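# Remove box lid and set it face-up on table

## Task

Lift the lid off the box and set it down flat on the table, top side up, resting entirely on the table surface and clear of the box, then release it. The box must stay upright. Do not let the lid fly free more than a few centimetres above the table (small hops while it sits on the box are allowed). The final state must hold without the robot supporting anything.

## Robot and tools

Robot: two arms, left_arm and right_arm, each with a parallel two-finger gripper and a wrist camera. Their names do not refer to sides of any image.

Scene frame:
- The origin is the centre of the table, +z is up, and the table surface is at z = +0.020 m.
- The arms face each other across the table. The left_arm base is at (-0.092, +0.465, +0.115) with quat_wxyz (+0.809, 0, 0, -0.588). The right_arm base is at (-0.082, -0.525, +0.084) with quat_wxyz (+0.505, 0, 0, +0.863).
- On each gripper the fingers extend along its +x axis and close along its y axis.
- end_effector_position is the point midway between the finger pads, roughly 3 to 4 cm short of the fingertips.
- Reported hand positions can be slightly wrong, more so at long reach.

Row format (used by every moving call): 16 plain numbers. The first 8 are for left_arm: x, y, z, qw, qx, qy, qz, opening. The next 8 are the same for right_arm. A row must always have all 16, even if only one arm is meant to move.
- x, y, z is an absolute target position for that gripper, in metres, in the scene frame.
- qw, qx, qy, qz is an absolute target orientation, scalar first, in the scene frame.
- Opening runs from -1 to 1. +1 is fully open (0.088 m). Empty fingers touch at about -0.80, and values below that change nothing. Full closing needs at least about 0.5 s.
- To hold an object, command about 0.07 below the grip_measured value; a smaller margin gives a gentler grip.
- To keep an arm still, resend its last reported pose and its intended opening in every call.
- To keep an orientation, keep sending the same quaternion rather than copying the drifted value from the result.
- A target more than 0.6 m from the arm's last reported position, along any gripper axis, makes the call refused and nothing is sent.
- Every control step, the commanded pose is clipped to within 70 mm and 16 degrees of the measured pose. If the arm cannot satisfy both position and orientation, position wins.

Tools:
1. execute_actions(actions, pictures). actions is a list with zero or one entry.
- An empty list only reports the current state.
- {"rows": [[16 numbers], ...], "steps": n} plays 1 to 15 rows over n control steps. n is at most 15, defaults to 15, and each step is 1/30 s. Each row covers one step, and the last row repeats to fill the remaining steps.
- {"steps": n} with no rows is a wait of up to 300 steps. It is counted from the previous result, so your thinking time uses up part of it.
- pictures (boolean) turns the camera images on or off; they are on by default.
2. move(target, speed). target is one 16-number row of absolute poses and openings, as above.
- speed is in m/s, from 0.002 to 0.5, default 0.25. Rotation rate is capped at twice that value in rad/s.
- Both grippers follow straight lines that finish together, taking 0.5 to 10 s; anything longer is cut off at 10 s. Rotation takes the shorter direction.
- Openings are applied at the start. Paths do not avoid obstacles or the other arm.
- The result adds a move: line giving the ending (done, off_target, moving, held, fault), the limits that acted, and each gripper's remaining distance to its pose. limits=paced means the sent pose was clipped. limits=held means some steps were blocked by a check, and the arm may then jump faster than speed.
- Faster moves hit harder, and aiming deeper past a contact pushes harder.
3. wait(seconds): 0 to 10 s with no new command. The arms keep heading to their last clipped pose, and the fingers finish moving.
4. zoom_image(camera, region): camera is cam_high, cam_left_wrist or cam_right_wrist. region is [x0, y0, x1, y1] in pixels of that camera's latest image, with the origin at the top-left, spanning at most 504 x 504.
5. read_manual(section): returns licence text only ("licences").
6. finished_scene(scene): ends and grades the current scene. It is irreversible, and the goal must already hold by itself.

Results:
- The state line lists each arm's gripper position, quaternion and velocities in the scene frame.
- grip_measured shows the finger opening on the command scale. It can be off by about 1 mm, and it reads up to about 0.061 narrower while squeezing something hard.
- The last value in Joint positions is the opening in metres.
- HELD marks steps where your command was partly or fully withheld. A "pose unreachable" line names the arm whose command the clearance check altered or blocked.
- Hand target shows the pose each arm is currently driving toward.
- After a call, each arm continues at most 70 mm toward the clipped pose, not to your full target. Check the reported pose and send the remainder.
- Joint friction can leave the gripper short or slightly tilted, and tiny moves may not happen at all. Verify position and orientation after each move and correct tilt.

Joint ranges (rad), base to hand: waist ±3.054, shoulder 0 to 3.142, elbow 0 to 2.356, wrist pitch ±1.571, wrist yaw ±1.571, wrist roll ±3.142.

Cameras, all 896x504: cam_high is a fixed overhead camera near (-0.128, 0.084, 0.945) looking down; cam_left_wrist and cam_right_wrist ride on the hands. Calibration is given in OpenCV form as a pinhole model with radial distortion, K and T_world_to_cam. It may be off by a few degrees and millimetres.

Avoid:
- Letting the arms collide or press on each other.
- Contact torque that reaches a joint load limit: waist 16.6, shoulder 20.6, elbow 20.5, wrist pitch 5.42, wrist yaw 5.4, wrist roll 5.07 N m, with held weight included. This freezes the arm for 10 s.
- Long heavy holds. A MOTOR HOT warning appears from 50 °C, and at 95 °C the arm is held until it cools, or loses power.
- Dropping, slamming or tossing the lid, tipping the box, or pushing anything off the table.
- Loose objects may occasionally be nudged by outside pushes, so re-check them before finishing.

Each tool is called after ">>>" as name([rows], argument=value, ...), one row to a line, values as JSON.

## Session

>>> execute_actions(actions=[])

Scene clock: 0.00 s of 4100.00 s.
left_arm: end_effector_position=(-0.2821, +0.3766, +0.2739) grip_measured=+1.000 end_effector_quat_wxyz=(+0.457, +0.111, +0.566, -0.677) end_effector_velocity=(+0.003, -0.003, -0.001) end_effector_angular_velocity=(-0.011, -0.006, +0.022) | right_arm: end_effector_position=(-0.3055, -0.2613, +0.3779) grip_measured=+0.998 end_effector_quat_wxyz=(+0.447, +0.408, +0.793, -0.063) end_effector_velocity=(+0.003, -0.001, +0.000) end_effector_angular_velocity=(-0.004, -0.002, +0.003)
Joint positions: left_arm=[-1.747  0.664  0.596 -0.754 -0.425 -1.523  0.088] | right_arm=[ 0.298  1.412  1.567 -1.057  0.246  3.019  0.088]
Joint velocities: left_arm=[ 0.002 -0.002 -0.002 -0.007 -0.022 -0.007  0.   ] | right_arm=[-0.007 -0.007 -0.002 -0.007 -0.007 -0.007 -0.   ]
Motor temperatures (°C, as the motors report them): left_arm=[25 24 27 25 26 24] | right_arm=[26 23 25 24 25 26]
Heat: left arm: hottest elbow 27 °C (+0.0 °C/min); right arm: hottest waist 26 °C (+0.0 °C/min).
Hand target (left_arm): -0.282, +0.377, +0.274; -0.457, -0.111, -0.566, +0.677
Hand target (right_arm): -0.306, -0.261, +0.378; +0.447, +0.408, +0.793, -0.063

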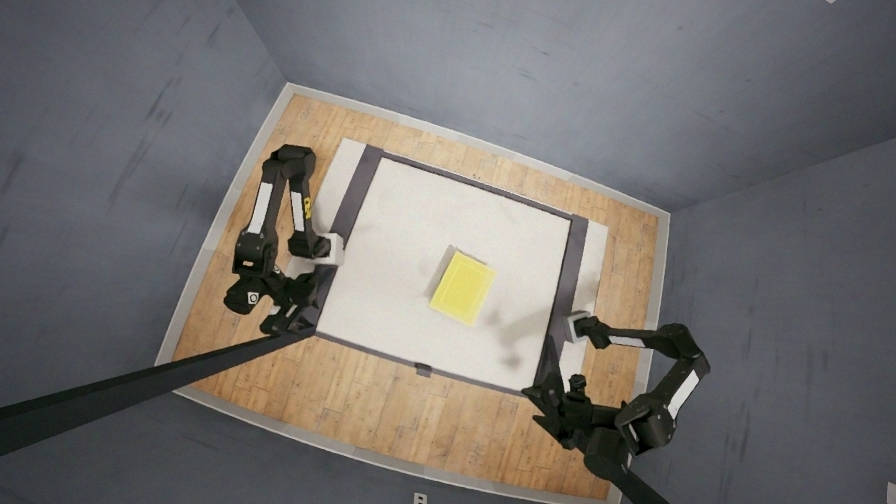

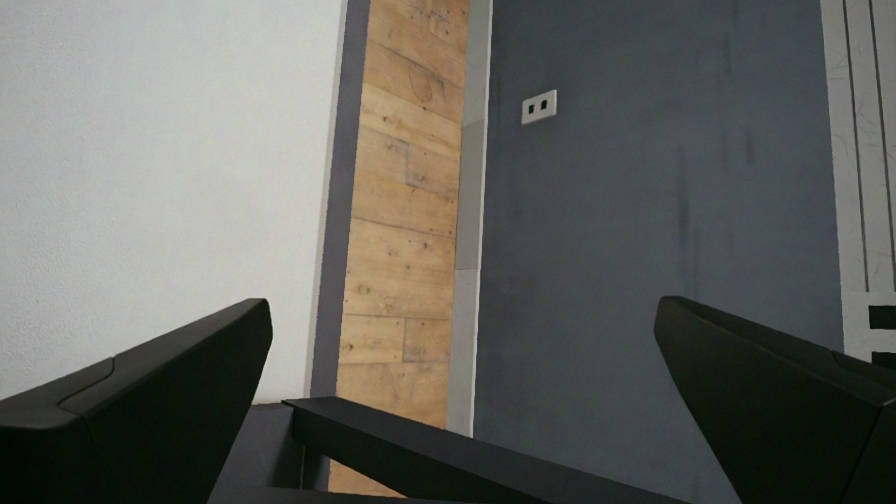

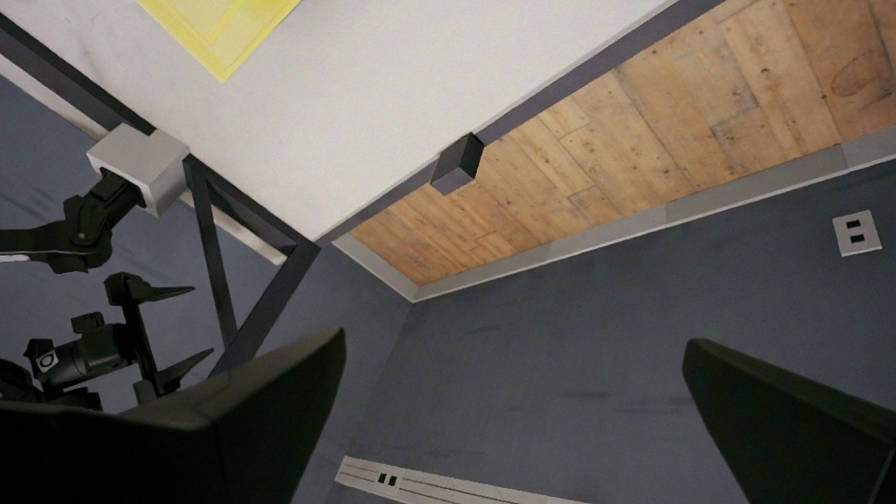

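>>> move(target=[-0.1,0.24,0.17,0.683,0.183,0.183,-0.683,1,-0.12,-0.28,0.17,0.683,-0.183,0.183,0.683,1])

>>> zoom_image(camera="cam_high", region=[380,220,540,340])

Scene clock: 7.10 s of 4100.00 s.
left_arm: end_effector_position=(-0.1297, +0.2618, +0.1938) grip_measured=+1.000 end_effector_quat_wxyz=(+0.658, +0.166, +0.249, -0.691) end_effector_velocity=(+0.003, -0.001, +0.001) end_effector_angular_velocity=(-0.010, -0.004, +0.020) | right_arm: end_effector_position=(-0.1195, -0.2813, +0.1722) grip_measured=+0.999 end_effector_quat_wxyz=(+0.684, -0.180, +0.184, +0.683) end_effector_velocity=(+0.003, -0.002, -0.006) end_effector_angular_velocity=(-0.011, -0.036, +0.022)
Joint positions: left_arm=[-0.623  0.383  0.14  -0.358 -0.178 -0.273  0.088] | right_arm=[-0.192  0.722  0.159  0.019  0.275  0.168  0.088]
Joint velocities: left_arm=[-0.002 -0.002 -0.002  0.007 -0.022 -0.007  0.   ] | right_arm=[-0.022 -0.002 -0.017  0.007 -0.022 -0.051 -0.   ]
Motor temperatures (°C, as the motors report them): left_arm=[25 24 28 25 26 24] | right_arm=[26 23 25 25 25 26]
Heat: left arm: hottest elbow 28 °C (+8.5 °C/min); right arm: hottest waist 26 °C (+0.0 °C/min).
Hand target (left_arm): -0.130, +0.262, +0.194; +0.657, +0.166, +0.249, -0.692
Hand target (right_arm): -0.119, -0.282, +0.171; +0.682, -0.181, +0.183, +0.684
Off the commanded pose (left_arm): 0.044 m, 8 deg.
Off the commanded pose (right_arm): 0.003 m, 0 deg.
move: held (left_arm); limits=held; held on 35 of 164 steps (left_arm), including the last (left_arm)
pose unreachable (left arm): on one or more control steps of this call this arm could not follow its commanded pose, so it was not sent that pose on those steps. On the call's last step it was still not sent that pose. It may still have moved: this result reports where it is.
cause: the commanded pose would bring two parts of the arm too close to each other (joints 3 (elbow) to 5 (wrist yaw) lie between them).
camera_calibration (this result's frames):
cam_left_wrist: T_world_to_cam=[[-0.988623, 0.0158118, 0.149579, -0.157814], [-0.0723175, 0.822007, -0.564867, -0.0872764], [-0.131886, -0.569258, -0.811512, 0.362803], [0, 0, 0, 1]] pos_world=[-0.114482, 0.280766, 0.268725]
cam_right_wrist: T_world_to_cam=[[0.999426, 0.0276435, -0.0195872, 0.141926], [0.0068493, -0.731064, -0.682274, -0.0533201], [-0.0331799, 0.681748, -0.730834, 0.393578], [0, 0, 0, 1]] pos_world=[-0.12842, -0.311225, 0.254041]

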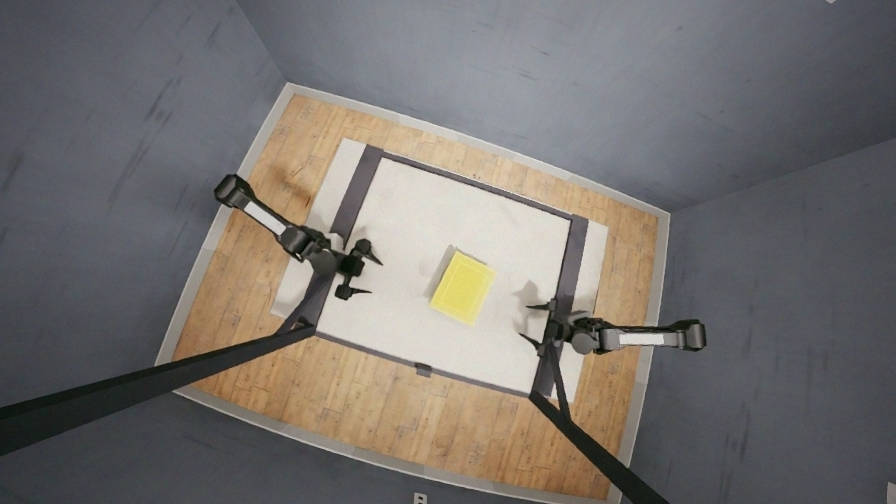

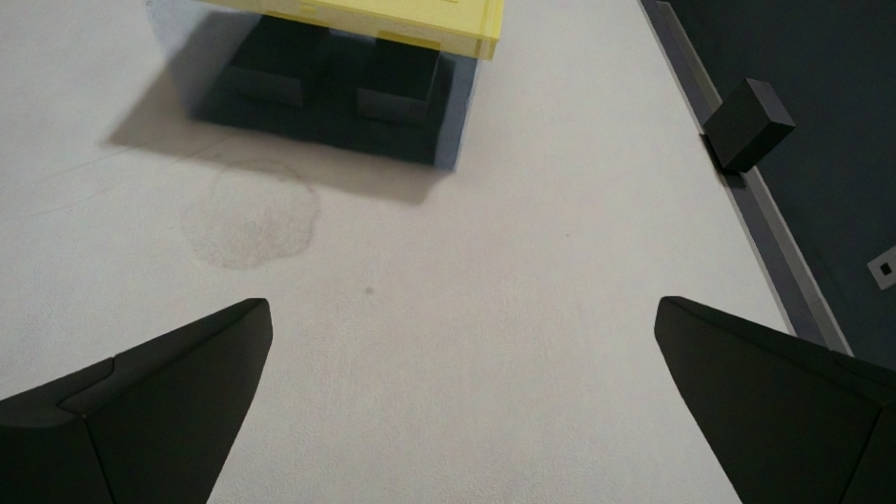

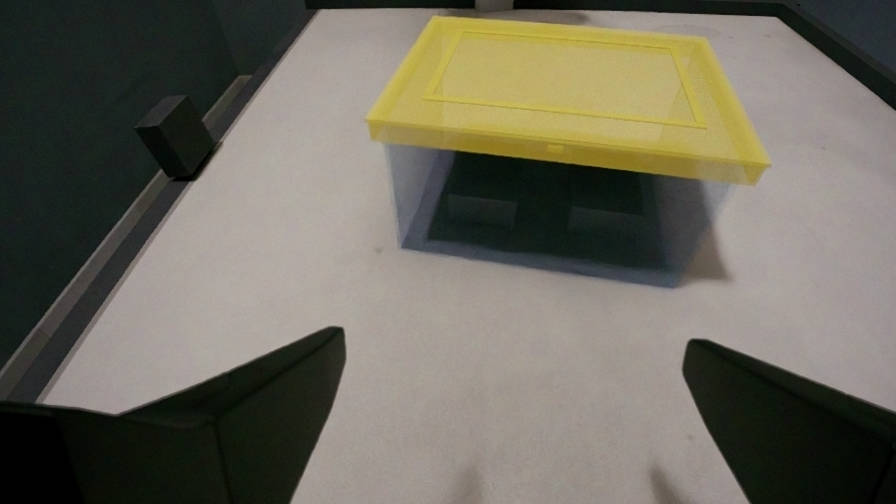

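Region (380, 220, 540, 340) of cam_high's 896x504 image, scaled by 3.150, with more detail than that image has; it fills the top 378 rows of this view, and the rest is white.

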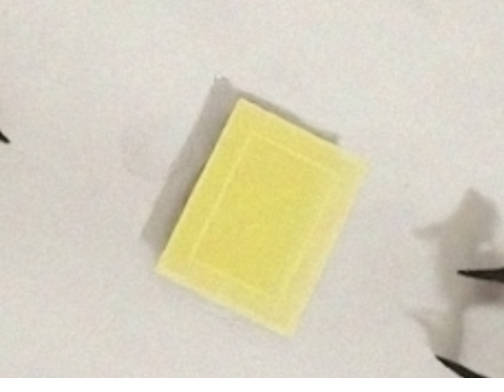

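>>> move(target=[-0.065,0.135,0.112,0.624,0.198,0.167,-0.737,1,-0.102,-0.19,0.112,0.737,-0.167,0.198,0.624,1])

Scene clock: 11.50 s of 4100.00 s.
left_arm: end_effector_position=(-0.1292, +0.2594, +0.1956) grip_measured=+1.000 end_effector_quat_wxyz=(+0.658, +0.162, +0.247, -0.692) end_effector_velocity=(+0.001, +0.002, -0.004) end_effector_angular_velocity=(+0.011, -0.001, +0.008) | right_arm: end_effector_position=(-0.1024, -0.1941, +0.1112) grip_measured=+0.999 end_effector_quat_wxyz=(+0.734, -0.169, +0.201, +0.626) end_effector_velocity=(+0.002, -0.001, -0.005) end_effector_angular_velocity=(-0.011, -0.016, +0.010)
Joint positions: left_arm=[-0.609  0.391  0.14  -0.339 -0.166 -0.265  0.088] | right_arm=[-0.313  1.648  0.284  0.804  0.305  0.189  0.088]
Joint velocities: left_arm=[-0.002 -0.002 -0.007 -0.007 -0.007 -0.007  0.   ] | right_arm=[-0.007  0.022 -0.007  0.022 -0.007 -0.022 -0.   ]
Motor temperatures (°C, as the motors report them): left_arm=[25 24 29 26 26 24] | right_arm=[26 23 26 26 25 26]
Heat: left arm: hottest elbow 29 °C (+10.4 °C/min); right arm: hottest waist 26 °C (+0.0 °C/min).
Hand target (left_arm): -0.130, +0.260, +0.195; +0.658, +0.162, +0.247, -0.693
Hand target (right_arm): -0.101, -0.191, +0.112; +0.737, -0.167, +0.198, +0.624
Off the commanded pose (left_arm): 0.163 m, 12 deg; position clipped at the last step of the last action.
Off the commanded pose (right_arm): 0.004 m, 1 deg.
After step 90, 0.03 s passed at rest.
move: held (left_arm); limits=paced,held; held on 37 of 41 steps (left_arm), including the last (left_arm)
pose unreachable (left arm): on one or more control steps of this call this arm could not follow its commanded pose, so it was not sent that pose on those steps. On the call's last step it was still not sent that pose. It may still have moved: this result reports where it is.
cause: the commanded pose would bring two parts of the arm too close to each other (joints 3 (elbow) to 5 (wrist yaw) lie between them).
camera_calibration (this result's frames):
cam_left_wrist: T_world_to_cam=[[-0.988153, 0.0173611, 0.152487, -0.158469], [-0.0739978, 0.816564, -0.572492, -0.0816301], [-0.134454, -0.576994, -0.805606, 0.363543], [0, 0, 0, 1]] pos_world=[-0.113752, 0.279169, 0.270304]
cam_right_wrist: T_world_to_cam=[[0.991498, -0.128903, -0.0177904, 0.0898915], [-0.10702, -0.730021, -0.674994, -0.0435061], [0.0740216, 0.671159, -0.737609, 0.299811], [0, 0, 0, 1]] pos_world=[-0.115976, -0.221394, 0.193376]

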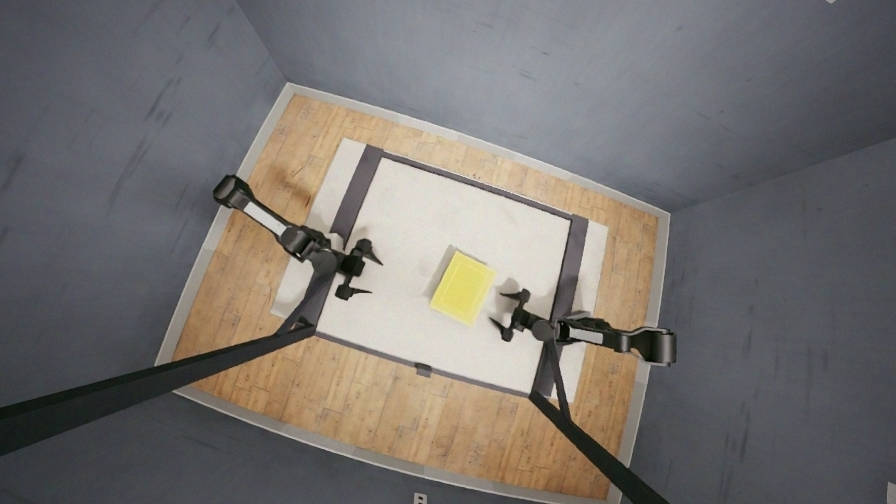

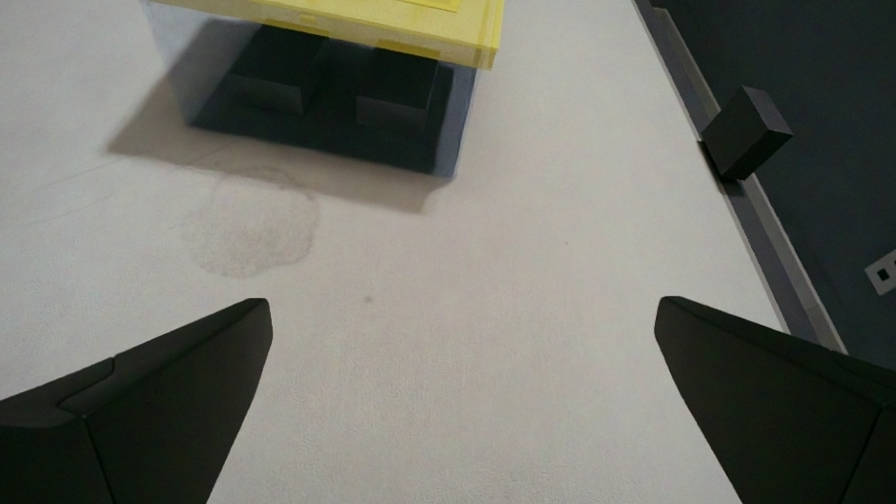

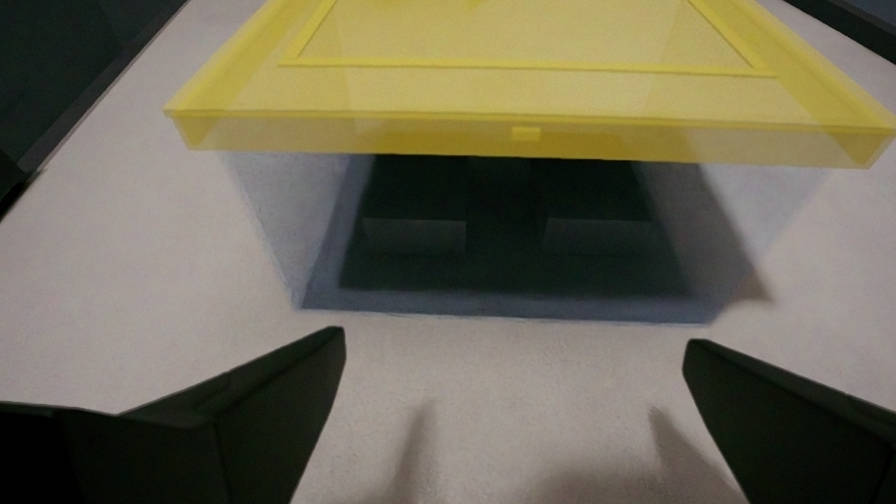

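>>> move(target=[-0.08,0.14,0.24,0.624,0.198,0.167,-0.737,1,-0.102,-0.19,0.112,0.737,-0.167,0.198,0.624,1])

>>> move(target=[-0.065,0.135,0.112,0.624,0.198,0.167,-0.737,1,-0.098,-0.165,0.112,0.737,-0.167,0.198,0.624,1])

Scene clock: 14.03 s of 4100.00 s.
left_arm: end_effector_position=(-0.0823, +0.1434, +0.2366) grip_measured=+1.000 end_effector_quat_wxyz=(+0.624, +0.198, +0.172, -0.736) end_effector_velocity=(-0.001, -0.003, -0.001) end_effector_angular_velocity=(-0.002, +0.010, -0.005) | right_arm: end_effector_position=(-0.1023, -0.1926, +0.1108) grip_measured=+0.999 end_effector_quat_wxyz=(+0.735, -0.169, +0.200, +0.625) end_effector_velocity=(-0.000, -0.003, -0.004) end_effector_angular_velocity=(-0.027, -0.012, +0.022)
Joint positions: left_arm=[-0.151  1.151  0.457  0.138  0.283  0.164  0.088] | right_arm=[-0.313  1.657  0.289  0.809  0.308  0.189  0.088]
Joint velocities: left_arm=[-0.002  0.022  0.002  0.022  0.007 -0.007  0.   ] | right_arm=[-0.007 -0.002 -0.002 -0.022 -0.022 -0.022 -0.   ]
Motor temperatures (°C, as the motors report them): left_arm=[25 24 29 26 26 24] | right_arm=[26 24 26 26 25 26]
Heat: left arm: hottest elbow 29 °C (+8.6 °C/min); right arm: hottest waist 26 °C (+0.0 °C/min).
Hand target (left_arm): -0.081, +0.140, +0.240; +0.624, +0.198, +0.168, -0.737
Hand target (right_arm): -0.102, -0.190, +0.112; +0.737, -0.167, +0.198, +0.624
Off the commanded pose (left_arm): 0.005 m, 1 deg.
Off the commanded pose (right_arm): 0.003 m, 0 deg.
move: done; limits=paced
camera_calibration (this result's frames):
cam_left_wrist: T_world_to_cam=[[-0.984953, 0.170196, 0.0300147, -0.109044], [0.114864, 0.77445, -0.62212, 0.0733537], [-0.129127, -0.609311, -0.782347, 0.335517], [0, 0, 0, 1]] pos_world=[-0.0725041, 0.166184, 0.311399]
cam_right_wrist: T_world_to_cam=[[0.991226, -0.131135, -0.016571, 0.0894034], [-0.107783, -0.729337, -0.675611, -0.0425837], [0.0765105, 0.67147, -0.737072, 0.298682], [0, 0, 0, 1]] pos_world=[-0.116061, -0.21989, 0.192861]

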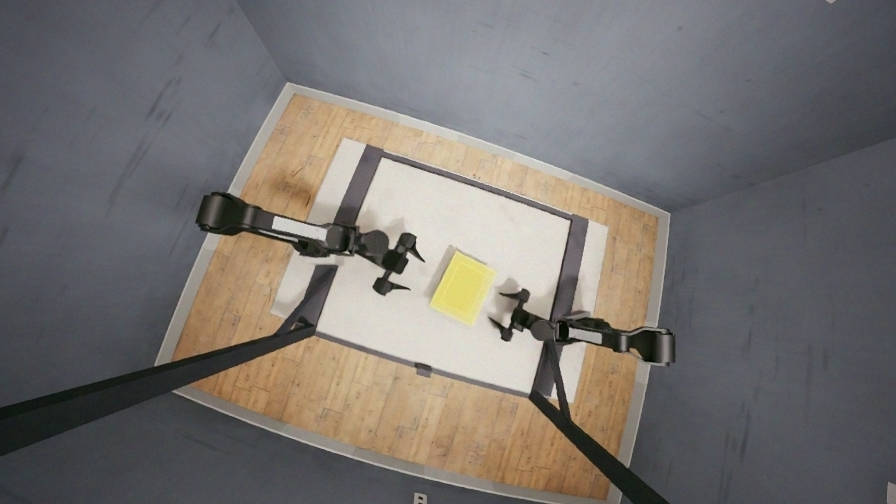

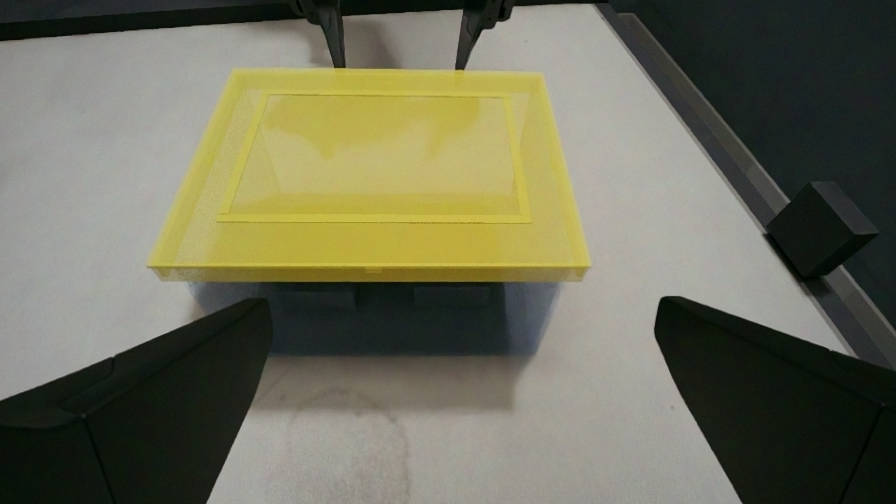

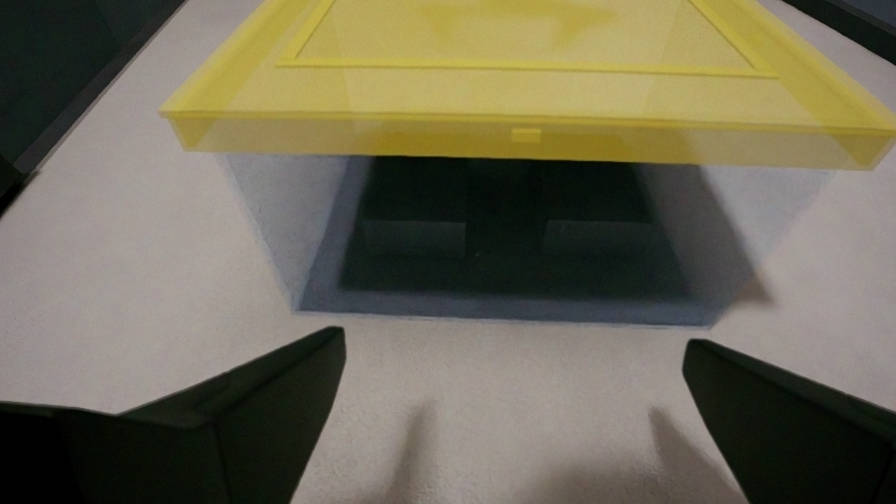

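Scene clock: 15.27 s of 4100.00 s.
left_arm: end_effector_position=(-0.0655, +0.1330, +0.1176) grip_measured=+1.000 end_effector_quat_wxyz=(+0.625, +0.198, +0.160, -0.738) end_effector_velocity=(+0.002, +0.001, -0.006) end_effector_angular_velocity=(-0.000, +0.002, +0.012) | right_arm: end_effector_position=(-0.0980, -0.1670, +0.1123) grip_measured=+0.999 end_effector_quat_wxyz=(+0.738, -0.165, +0.198, +0.623) end_effector_velocity=(+0.002, -0.004, -0.005) end_effector_angular_velocity=(-0.026, +0.006, -0.005)
Joint positions: left_arm=[-0.08   1.847  0.272  1.026  0.343  0.215  0.088] | right_arm=[-0.349  1.731  0.382  0.803  0.284  0.172  0.088]
Joint velocities: left_arm=[ 0.002  0.042 -0.007  0.051 -0.007 -0.007  0.   ] | right_arm=[-0.007 -0.002 -0.007 -0.022 -0.007  0.007 -0.   ]
Motor temperatures (°C, as the motors report them): left_arm=[25 24 29 26 26 24] | right_arm=[26 24 26 26 25 26]
Heat: left arm: hottest elbow 29 °C (+7.9 °C/min); right arm: hottest waist 26 °C (+0.0 °C/min).
Hand target (left_arm): -0.065, +0.136, +0.113; +0.624, +0.198, +0.167, -0.737
Hand target (right_arm): -0.098, -0.165, +0.112; +0.737, -0.167, +0.198, +0.624
Off the commanded pose (left_arm): 0.006 m, 1 deg.
Off the commanded pose (right_arm): 0.002 m, 0 deg.
move: done
camera_calibration (this result's frames):
cam_left_wrist: T_world_to_cam=[[-0.984263, 0.176236, 0.012907, -0.0859016], [0.127887, 0.760832, -0.636223, 0.00982164], [-0.121945, -0.62456, -0.771398, 0.239404], [0, 0, 0, 1]] pos_world=[-0.0566117, 0.157188, 0.192033]
cam_right_wrist: T_world_to_cam=[[0.99027, -0.138032, -0.0176838, 0.0873312], [-0.112923, -0.722792, -0.681777, -0.021129], [0.081325, 0.67714, -0.731346, 0.283039], [0, 0, 0, 1]] pos_world=[-0.111886, -0.194875, 0.194139]

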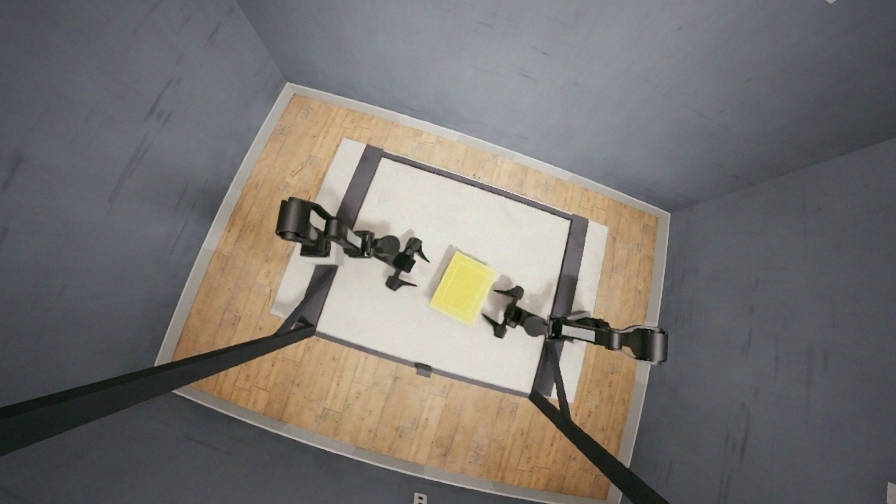

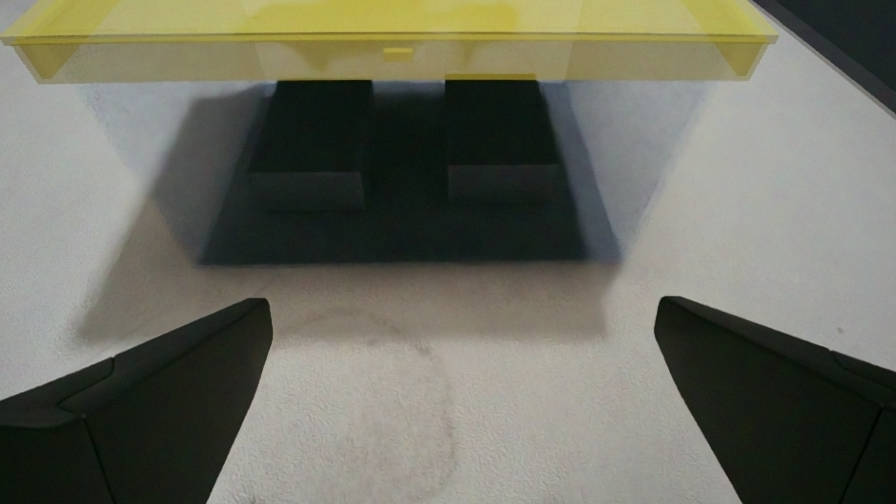

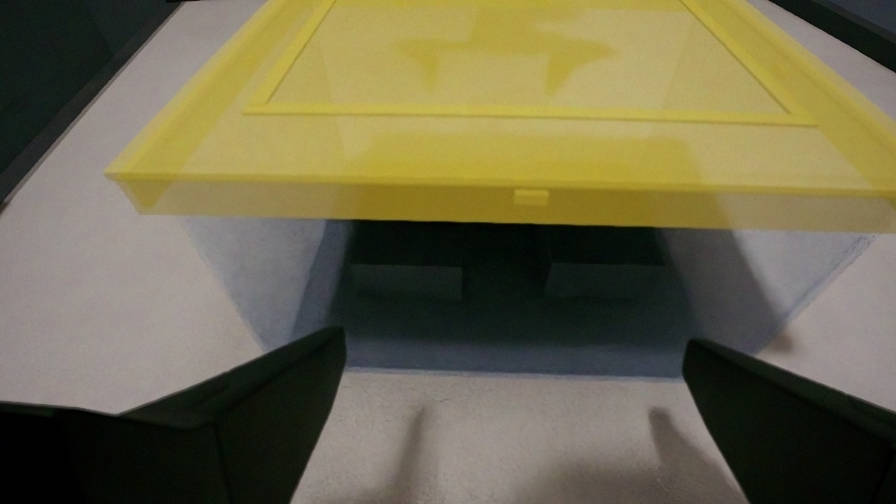

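>>> move(target=[-0.053,0.082,0.122,0.624,0.198,0.167,-0.737,1,-0.093,-0.148,0.118,0.737,-0.167,0.198,0.624,1], speed=0.08)

Scene clock: 18.20 s of 4100.00 s.
left_arm: end_effector_position=(-0.0539, +0.0838, +0.1234) grip_measured=+1.000 end_effector_quat_wxyz=(+0.624, +0.199, +0.163, -0.738) end_effector_velocity=(+0.003, -0.003, +0.001) end_effector_angular_velocity=(-0.001, -0.018, +0.013) | right_arm: end_effector_position=(-0.0931, -0.1503, +0.1180) grip_measured=+0.999 end_effector_quat_wxyz=(+0.738, -0.166, +0.198, +0.623) end_effector_velocity=(-0.000, +0.000, +0.000) end_effector_angular_velocity=(-0.002, +0.010, +0.000)
Joint positions: left_arm=[-0.08   1.906  0.483  0.868  0.343  0.214  0.088] | right_arm=[-0.379  1.746  0.45   0.753  0.258  0.156  0.088]
Joint velocities: left_arm=[-0.002  0.002  0.012 -0.007 -0.022  0.007  0.   ] | right_arm=[-0.002 -0.002  0.002 -0.007 -0.007  0.007 -0.   ]
Motor temperatures (°C, as the motors report them): left_arm=[25 24 29 26 26 24] | right_arm=[26 24 26 26 25 26]
Heat: left arm: hottest elbow 29 °C (+6.6 °C/min); right arm: hottest waist 26 °C (+0.0 °C/min).
Hand target (left_arm): -0.053, +0.082, +0.122; +0.624, +0.198, +0.167, -0.737
Hand target (right_arm): -0.093, -0.148, +0.118; +0.737, -0.167, +0.198, +0.624
Off the commanded pose (left_arm): 0.002 m, 0 deg.
Off the commanded pose (right_arm): 0.002 m, 0 deg.
move: done
camera_calibration (this result's frames):
cam_left_wrist: T_world_to_cam=[[-0.984238, 0.176091, 0.0163403, -0.0663009], [0.126358, 0.764878, -0.63166, 0.0484605], [-0.123728, -0.61964, -0.775073, 0.214612], [0, 0, 0, 1]] pos_world=[-0.0448257, 0.107591, 0.198034]
cam_right_wrist: T_world_to_cam=[[0.990233, -0.138322, -0.0174805, 0.0848354], [-0.113066, -0.723344, -0.681167, -0.00475024], [0.0815762, 0.676491, -0.731919, 0.275528], [0, 0, 0, 1]] pos_world=[-0.10702, -0.178094, 0.199912]

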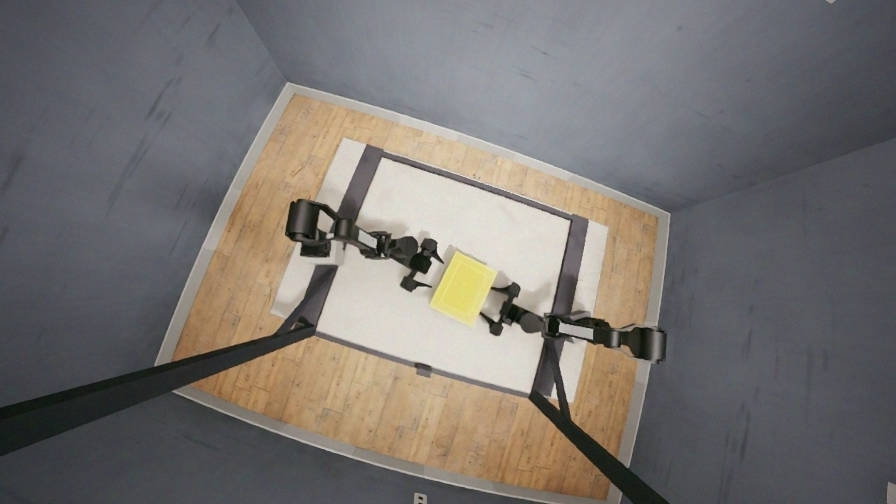

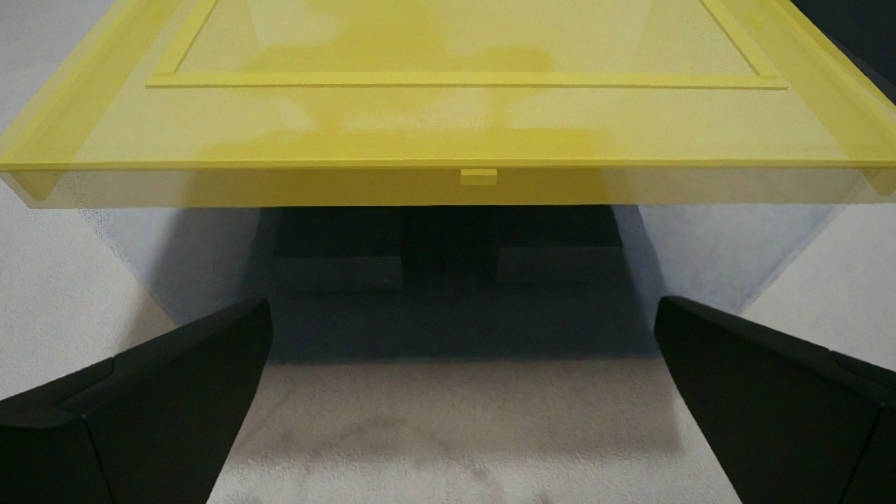

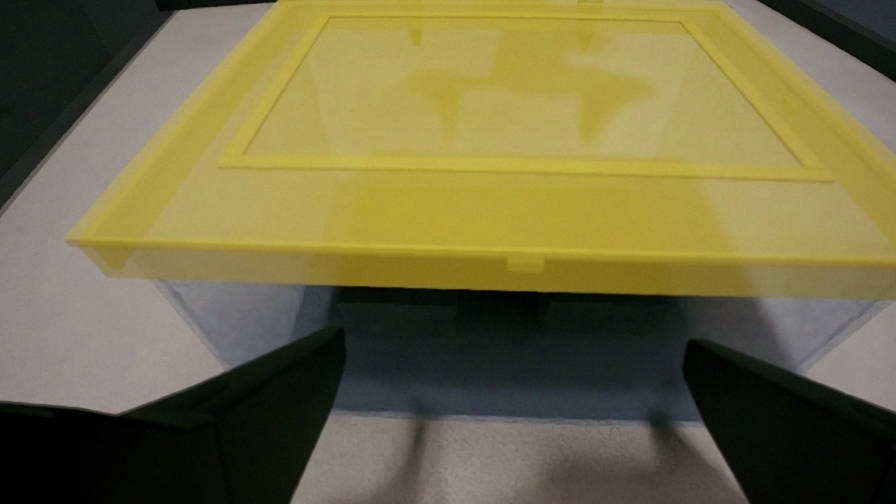

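Advance slowly to contact.

>>> move(target=[-0.058,0.050,0.122,0.624,0.198,0.167,-0.737,1,-0.090,-0.128,0.118,0.737,-0.167,0.198,0.624,1], speed=0.03)

Scene clock: 20.30 s of 4100.00 s.
left_arm: end_effector_position=(-0.0561, +0.0602, +0.1233) grip_measured=+1.000 end_effector_quat_wxyz=(+0.624, +0.199, +0.167, -0.737) end_effector_velocity=(+0.002, +0.003, -0.007) end_effector_angular_velocity=(+0.039, +0.002, +0.020) | right_arm: end_effector_position=(-0.0923, -0.1387, +0.1176) grip_measured=+0.999 end_effector_quat_wxyz=(+0.737, -0.168, +0.200, +0.624) end_effector_velocity=(+0.000, +0.000, +0.000) end_effector_angular_velocity=(-0.003, -0.010, -0.000)
Joint positions: left_arm=[-0.107  1.952  0.58   0.815  0.319  0.196  0.088] | right_arm=[-0.389  1.777  0.498  0.731  0.247  0.15   0.088]
Joint velocities: left_arm=[-0.002  0.002  0.002 -0.037 -0.022 -0.007  0.   ] | right_arm=[ 0.002 -0.002  0.002 -0.007  0.007 -0.007 -0.   ]
Motor temperatures (°C, as the motors report them): left_arm=[25 24 29 27 26 24] | right_arm=[26 24 26 26 25 26]
Heat: left arm: hottest elbow 29 °C (+5.9 °C/min); right arm: hottest waist 26 °C (+0.0 °C/min).
Hand target (left_arm): -0.058, +0.051, +0.122; +0.624, +0.198, +0.167, -0.737
Hand target (right_arm): -0.090, -0.129, +0.118; +0.737, -0.167, +0.198, +0.624
Off the commanded pose (left_arm): 0.010 m, 0 deg.
Off the commanded pose (right_arm): 0.011 m, 0 deg.
move: off_target (left_arm, right_arm)
camera_calibration (this result's frames):
cam_left_wrist: T_world_to_cam=[[-0.984595, 0.173581, 0.0210333, -0.0647544], [0.122322, 0.769755, -0.62651, 0.0655927], [-0.124941, -0.614285, -0.77913, 0.19972], [0, 0, 0, 1]] pos_world=[-0.046827, 0.0834352, 0.198065]
cam_right_wrist: T_world_to_cam=[[0.990622, -0.13558, -0.0169302, 0.0860515], [-0.111183, -0.72787, -0.676642, 0.00240083], [0.0794161, 0.672178, -0.736118, 0.267084], [0, 0, 0, 1]] pos_world=[-0.106188, -0.166114, 0.199686]

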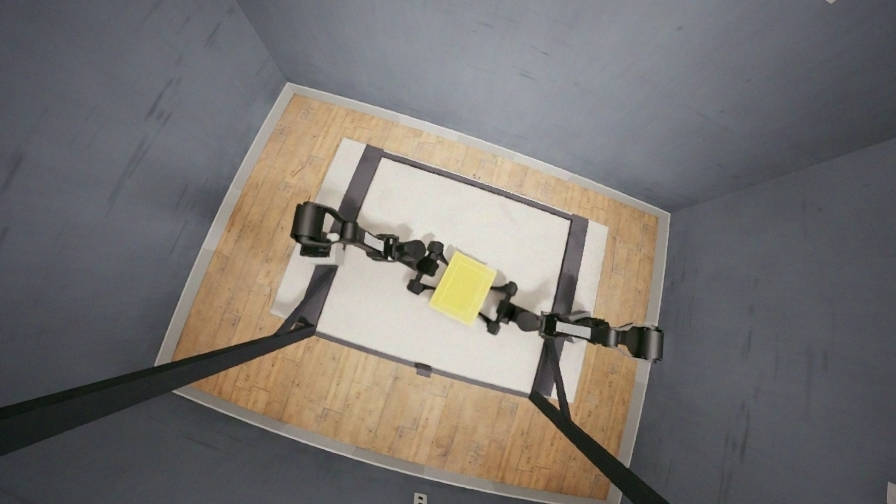

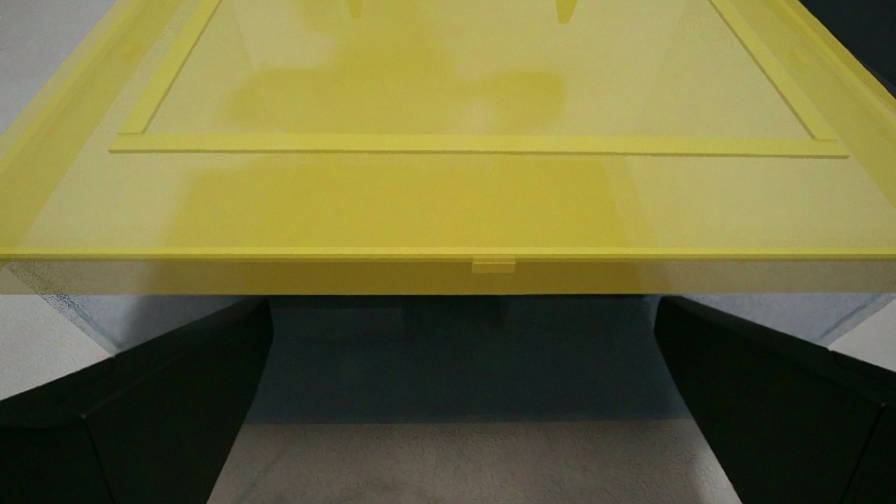

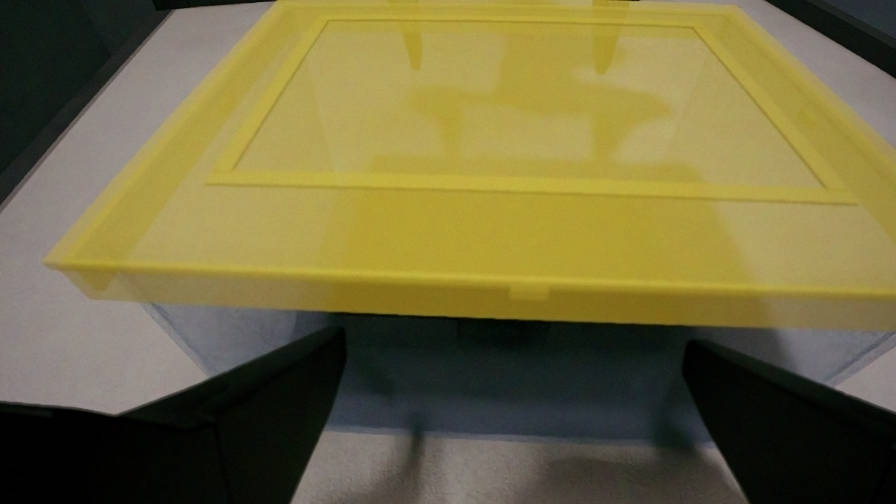

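>>> move(target=[-0.057,0.056,0.142,0.624,0.198,0.167,-0.737,1,-0.091,-0.134,0.138,0.737,-0.167,0.198,0.624,1], speed=0.015)

Scene clock: 22.77 s of 4100.00 s.
left_arm: end_effector_position=(-0.0564, +0.0616, +0.1323) grip_measured=+1.000 end_effector_quat_wxyz=(+0.622, +0.206, +0.177, -0.735) end_effector_velocity=(+0.002, +0.000, +0.002) end_effector_angular_velocity=(+0.001, -0.006, +0.020) | right_arm: end_effector_position=(-0.0915, -0.1397, +0.1270) grip_measured=+0.999 end_effector_quat_wxyz=(+0.735, -0.178, +0.207, +0.621) end_effector_velocity=(+0.000, -0.001, +0.001) end_effector_angular_velocity=(-0.008, -0.011, +0.000)
Joint positions: left_arm=[-0.109  1.894  0.591  0.721  0.315  0.196  0.088] | right_arm=[-0.392  1.717  0.521  0.624  0.245  0.149  0.088]
Joint velocities: left_arm=[-0.002 -0.012 -0.002 -0.007 -0.022 -0.007  0.   ] | right_arm=[ 0.002 -0.012  0.002 -0.022  0.007 -0.007 -0.   ]
Motor temperatures (°C, as the motors report them): left_arm=[25 25 30 27 26 24] | right_arm=[26 24 27 26 25 26]
Heat: left arm: hottest elbow 30 °C (+7.9 °C/min); right arm: hottest elbow 27 °C (+2.6 °C/min).
Hand target (left_arm): -0.057, +0.056, +0.142; +0.624, +0.198, +0.167, -0.737
Hand target (right_arm): -0.091, -0.134, +0.138; +0.737, -0.167, +0.198, +0.624
Off the commanded pose (left_arm): 0.011 m, 1 deg.
Off the commanded pose (right_arm): 0.012 m, 2 deg.
move: off_target (left_arm, right_arm)
camera_calibration (this result's frames):
cam_left_wrist: T_world_to_cam=[[-0.984876, 0.171018, 0.0278026, -0.0662394], [0.119109, 0.784809, -0.608184, 0.0666449], [-0.12583, -0.595674, -0.793309, 0.208207], [0, 0, 0, 1]] pos_world=[-0.0469768, 0.0830481, 0.207546]
cam_right_wrist: T_world_to_cam=[[0.99063, -0.136189, -0.0102147, 0.0842756], [-0.109175, -0.744752, -0.65835, 0.00363881], [0.0820529, 0.653297, -0.752642, 0.274298], [0, 0, 0, 1]] pos_world=[-0.105596, -0.165011, 0.209705]

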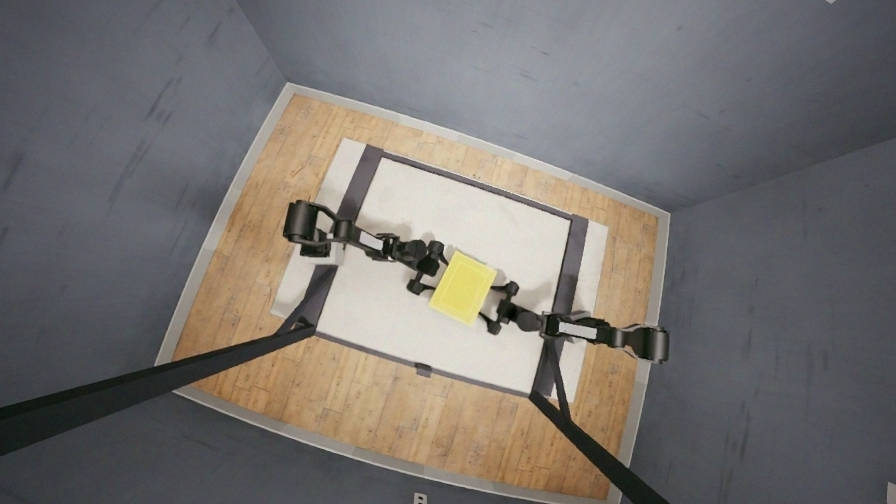

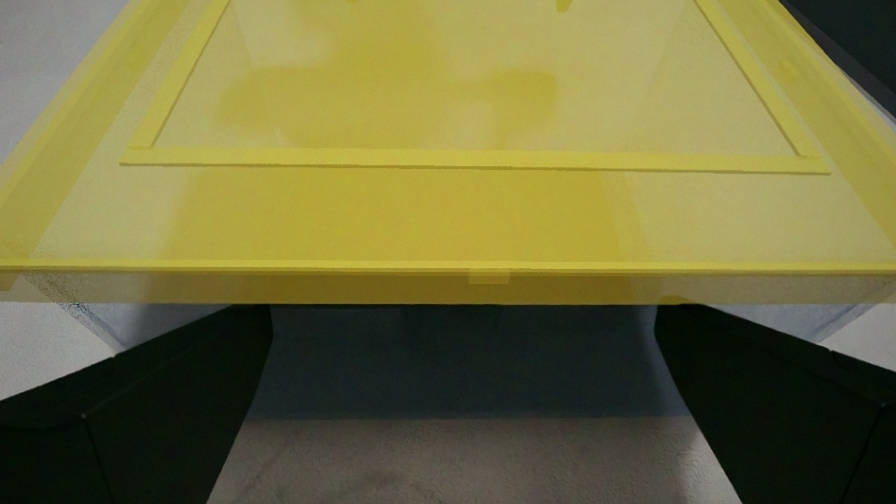

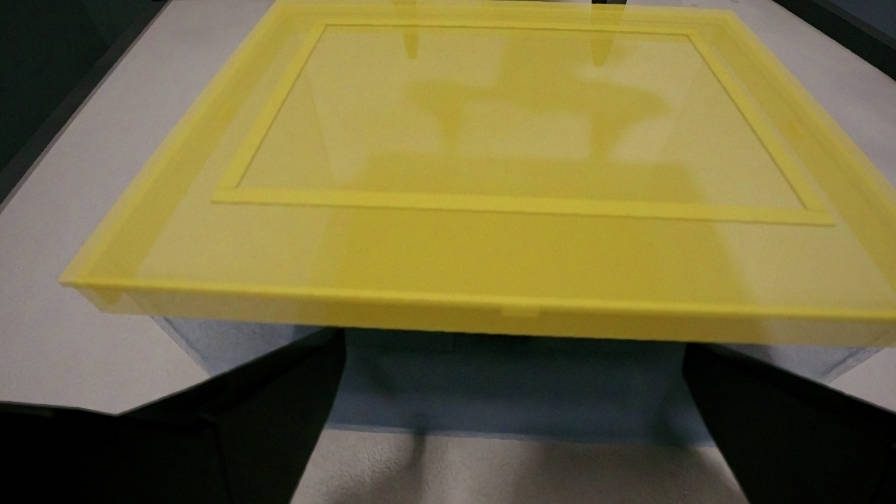

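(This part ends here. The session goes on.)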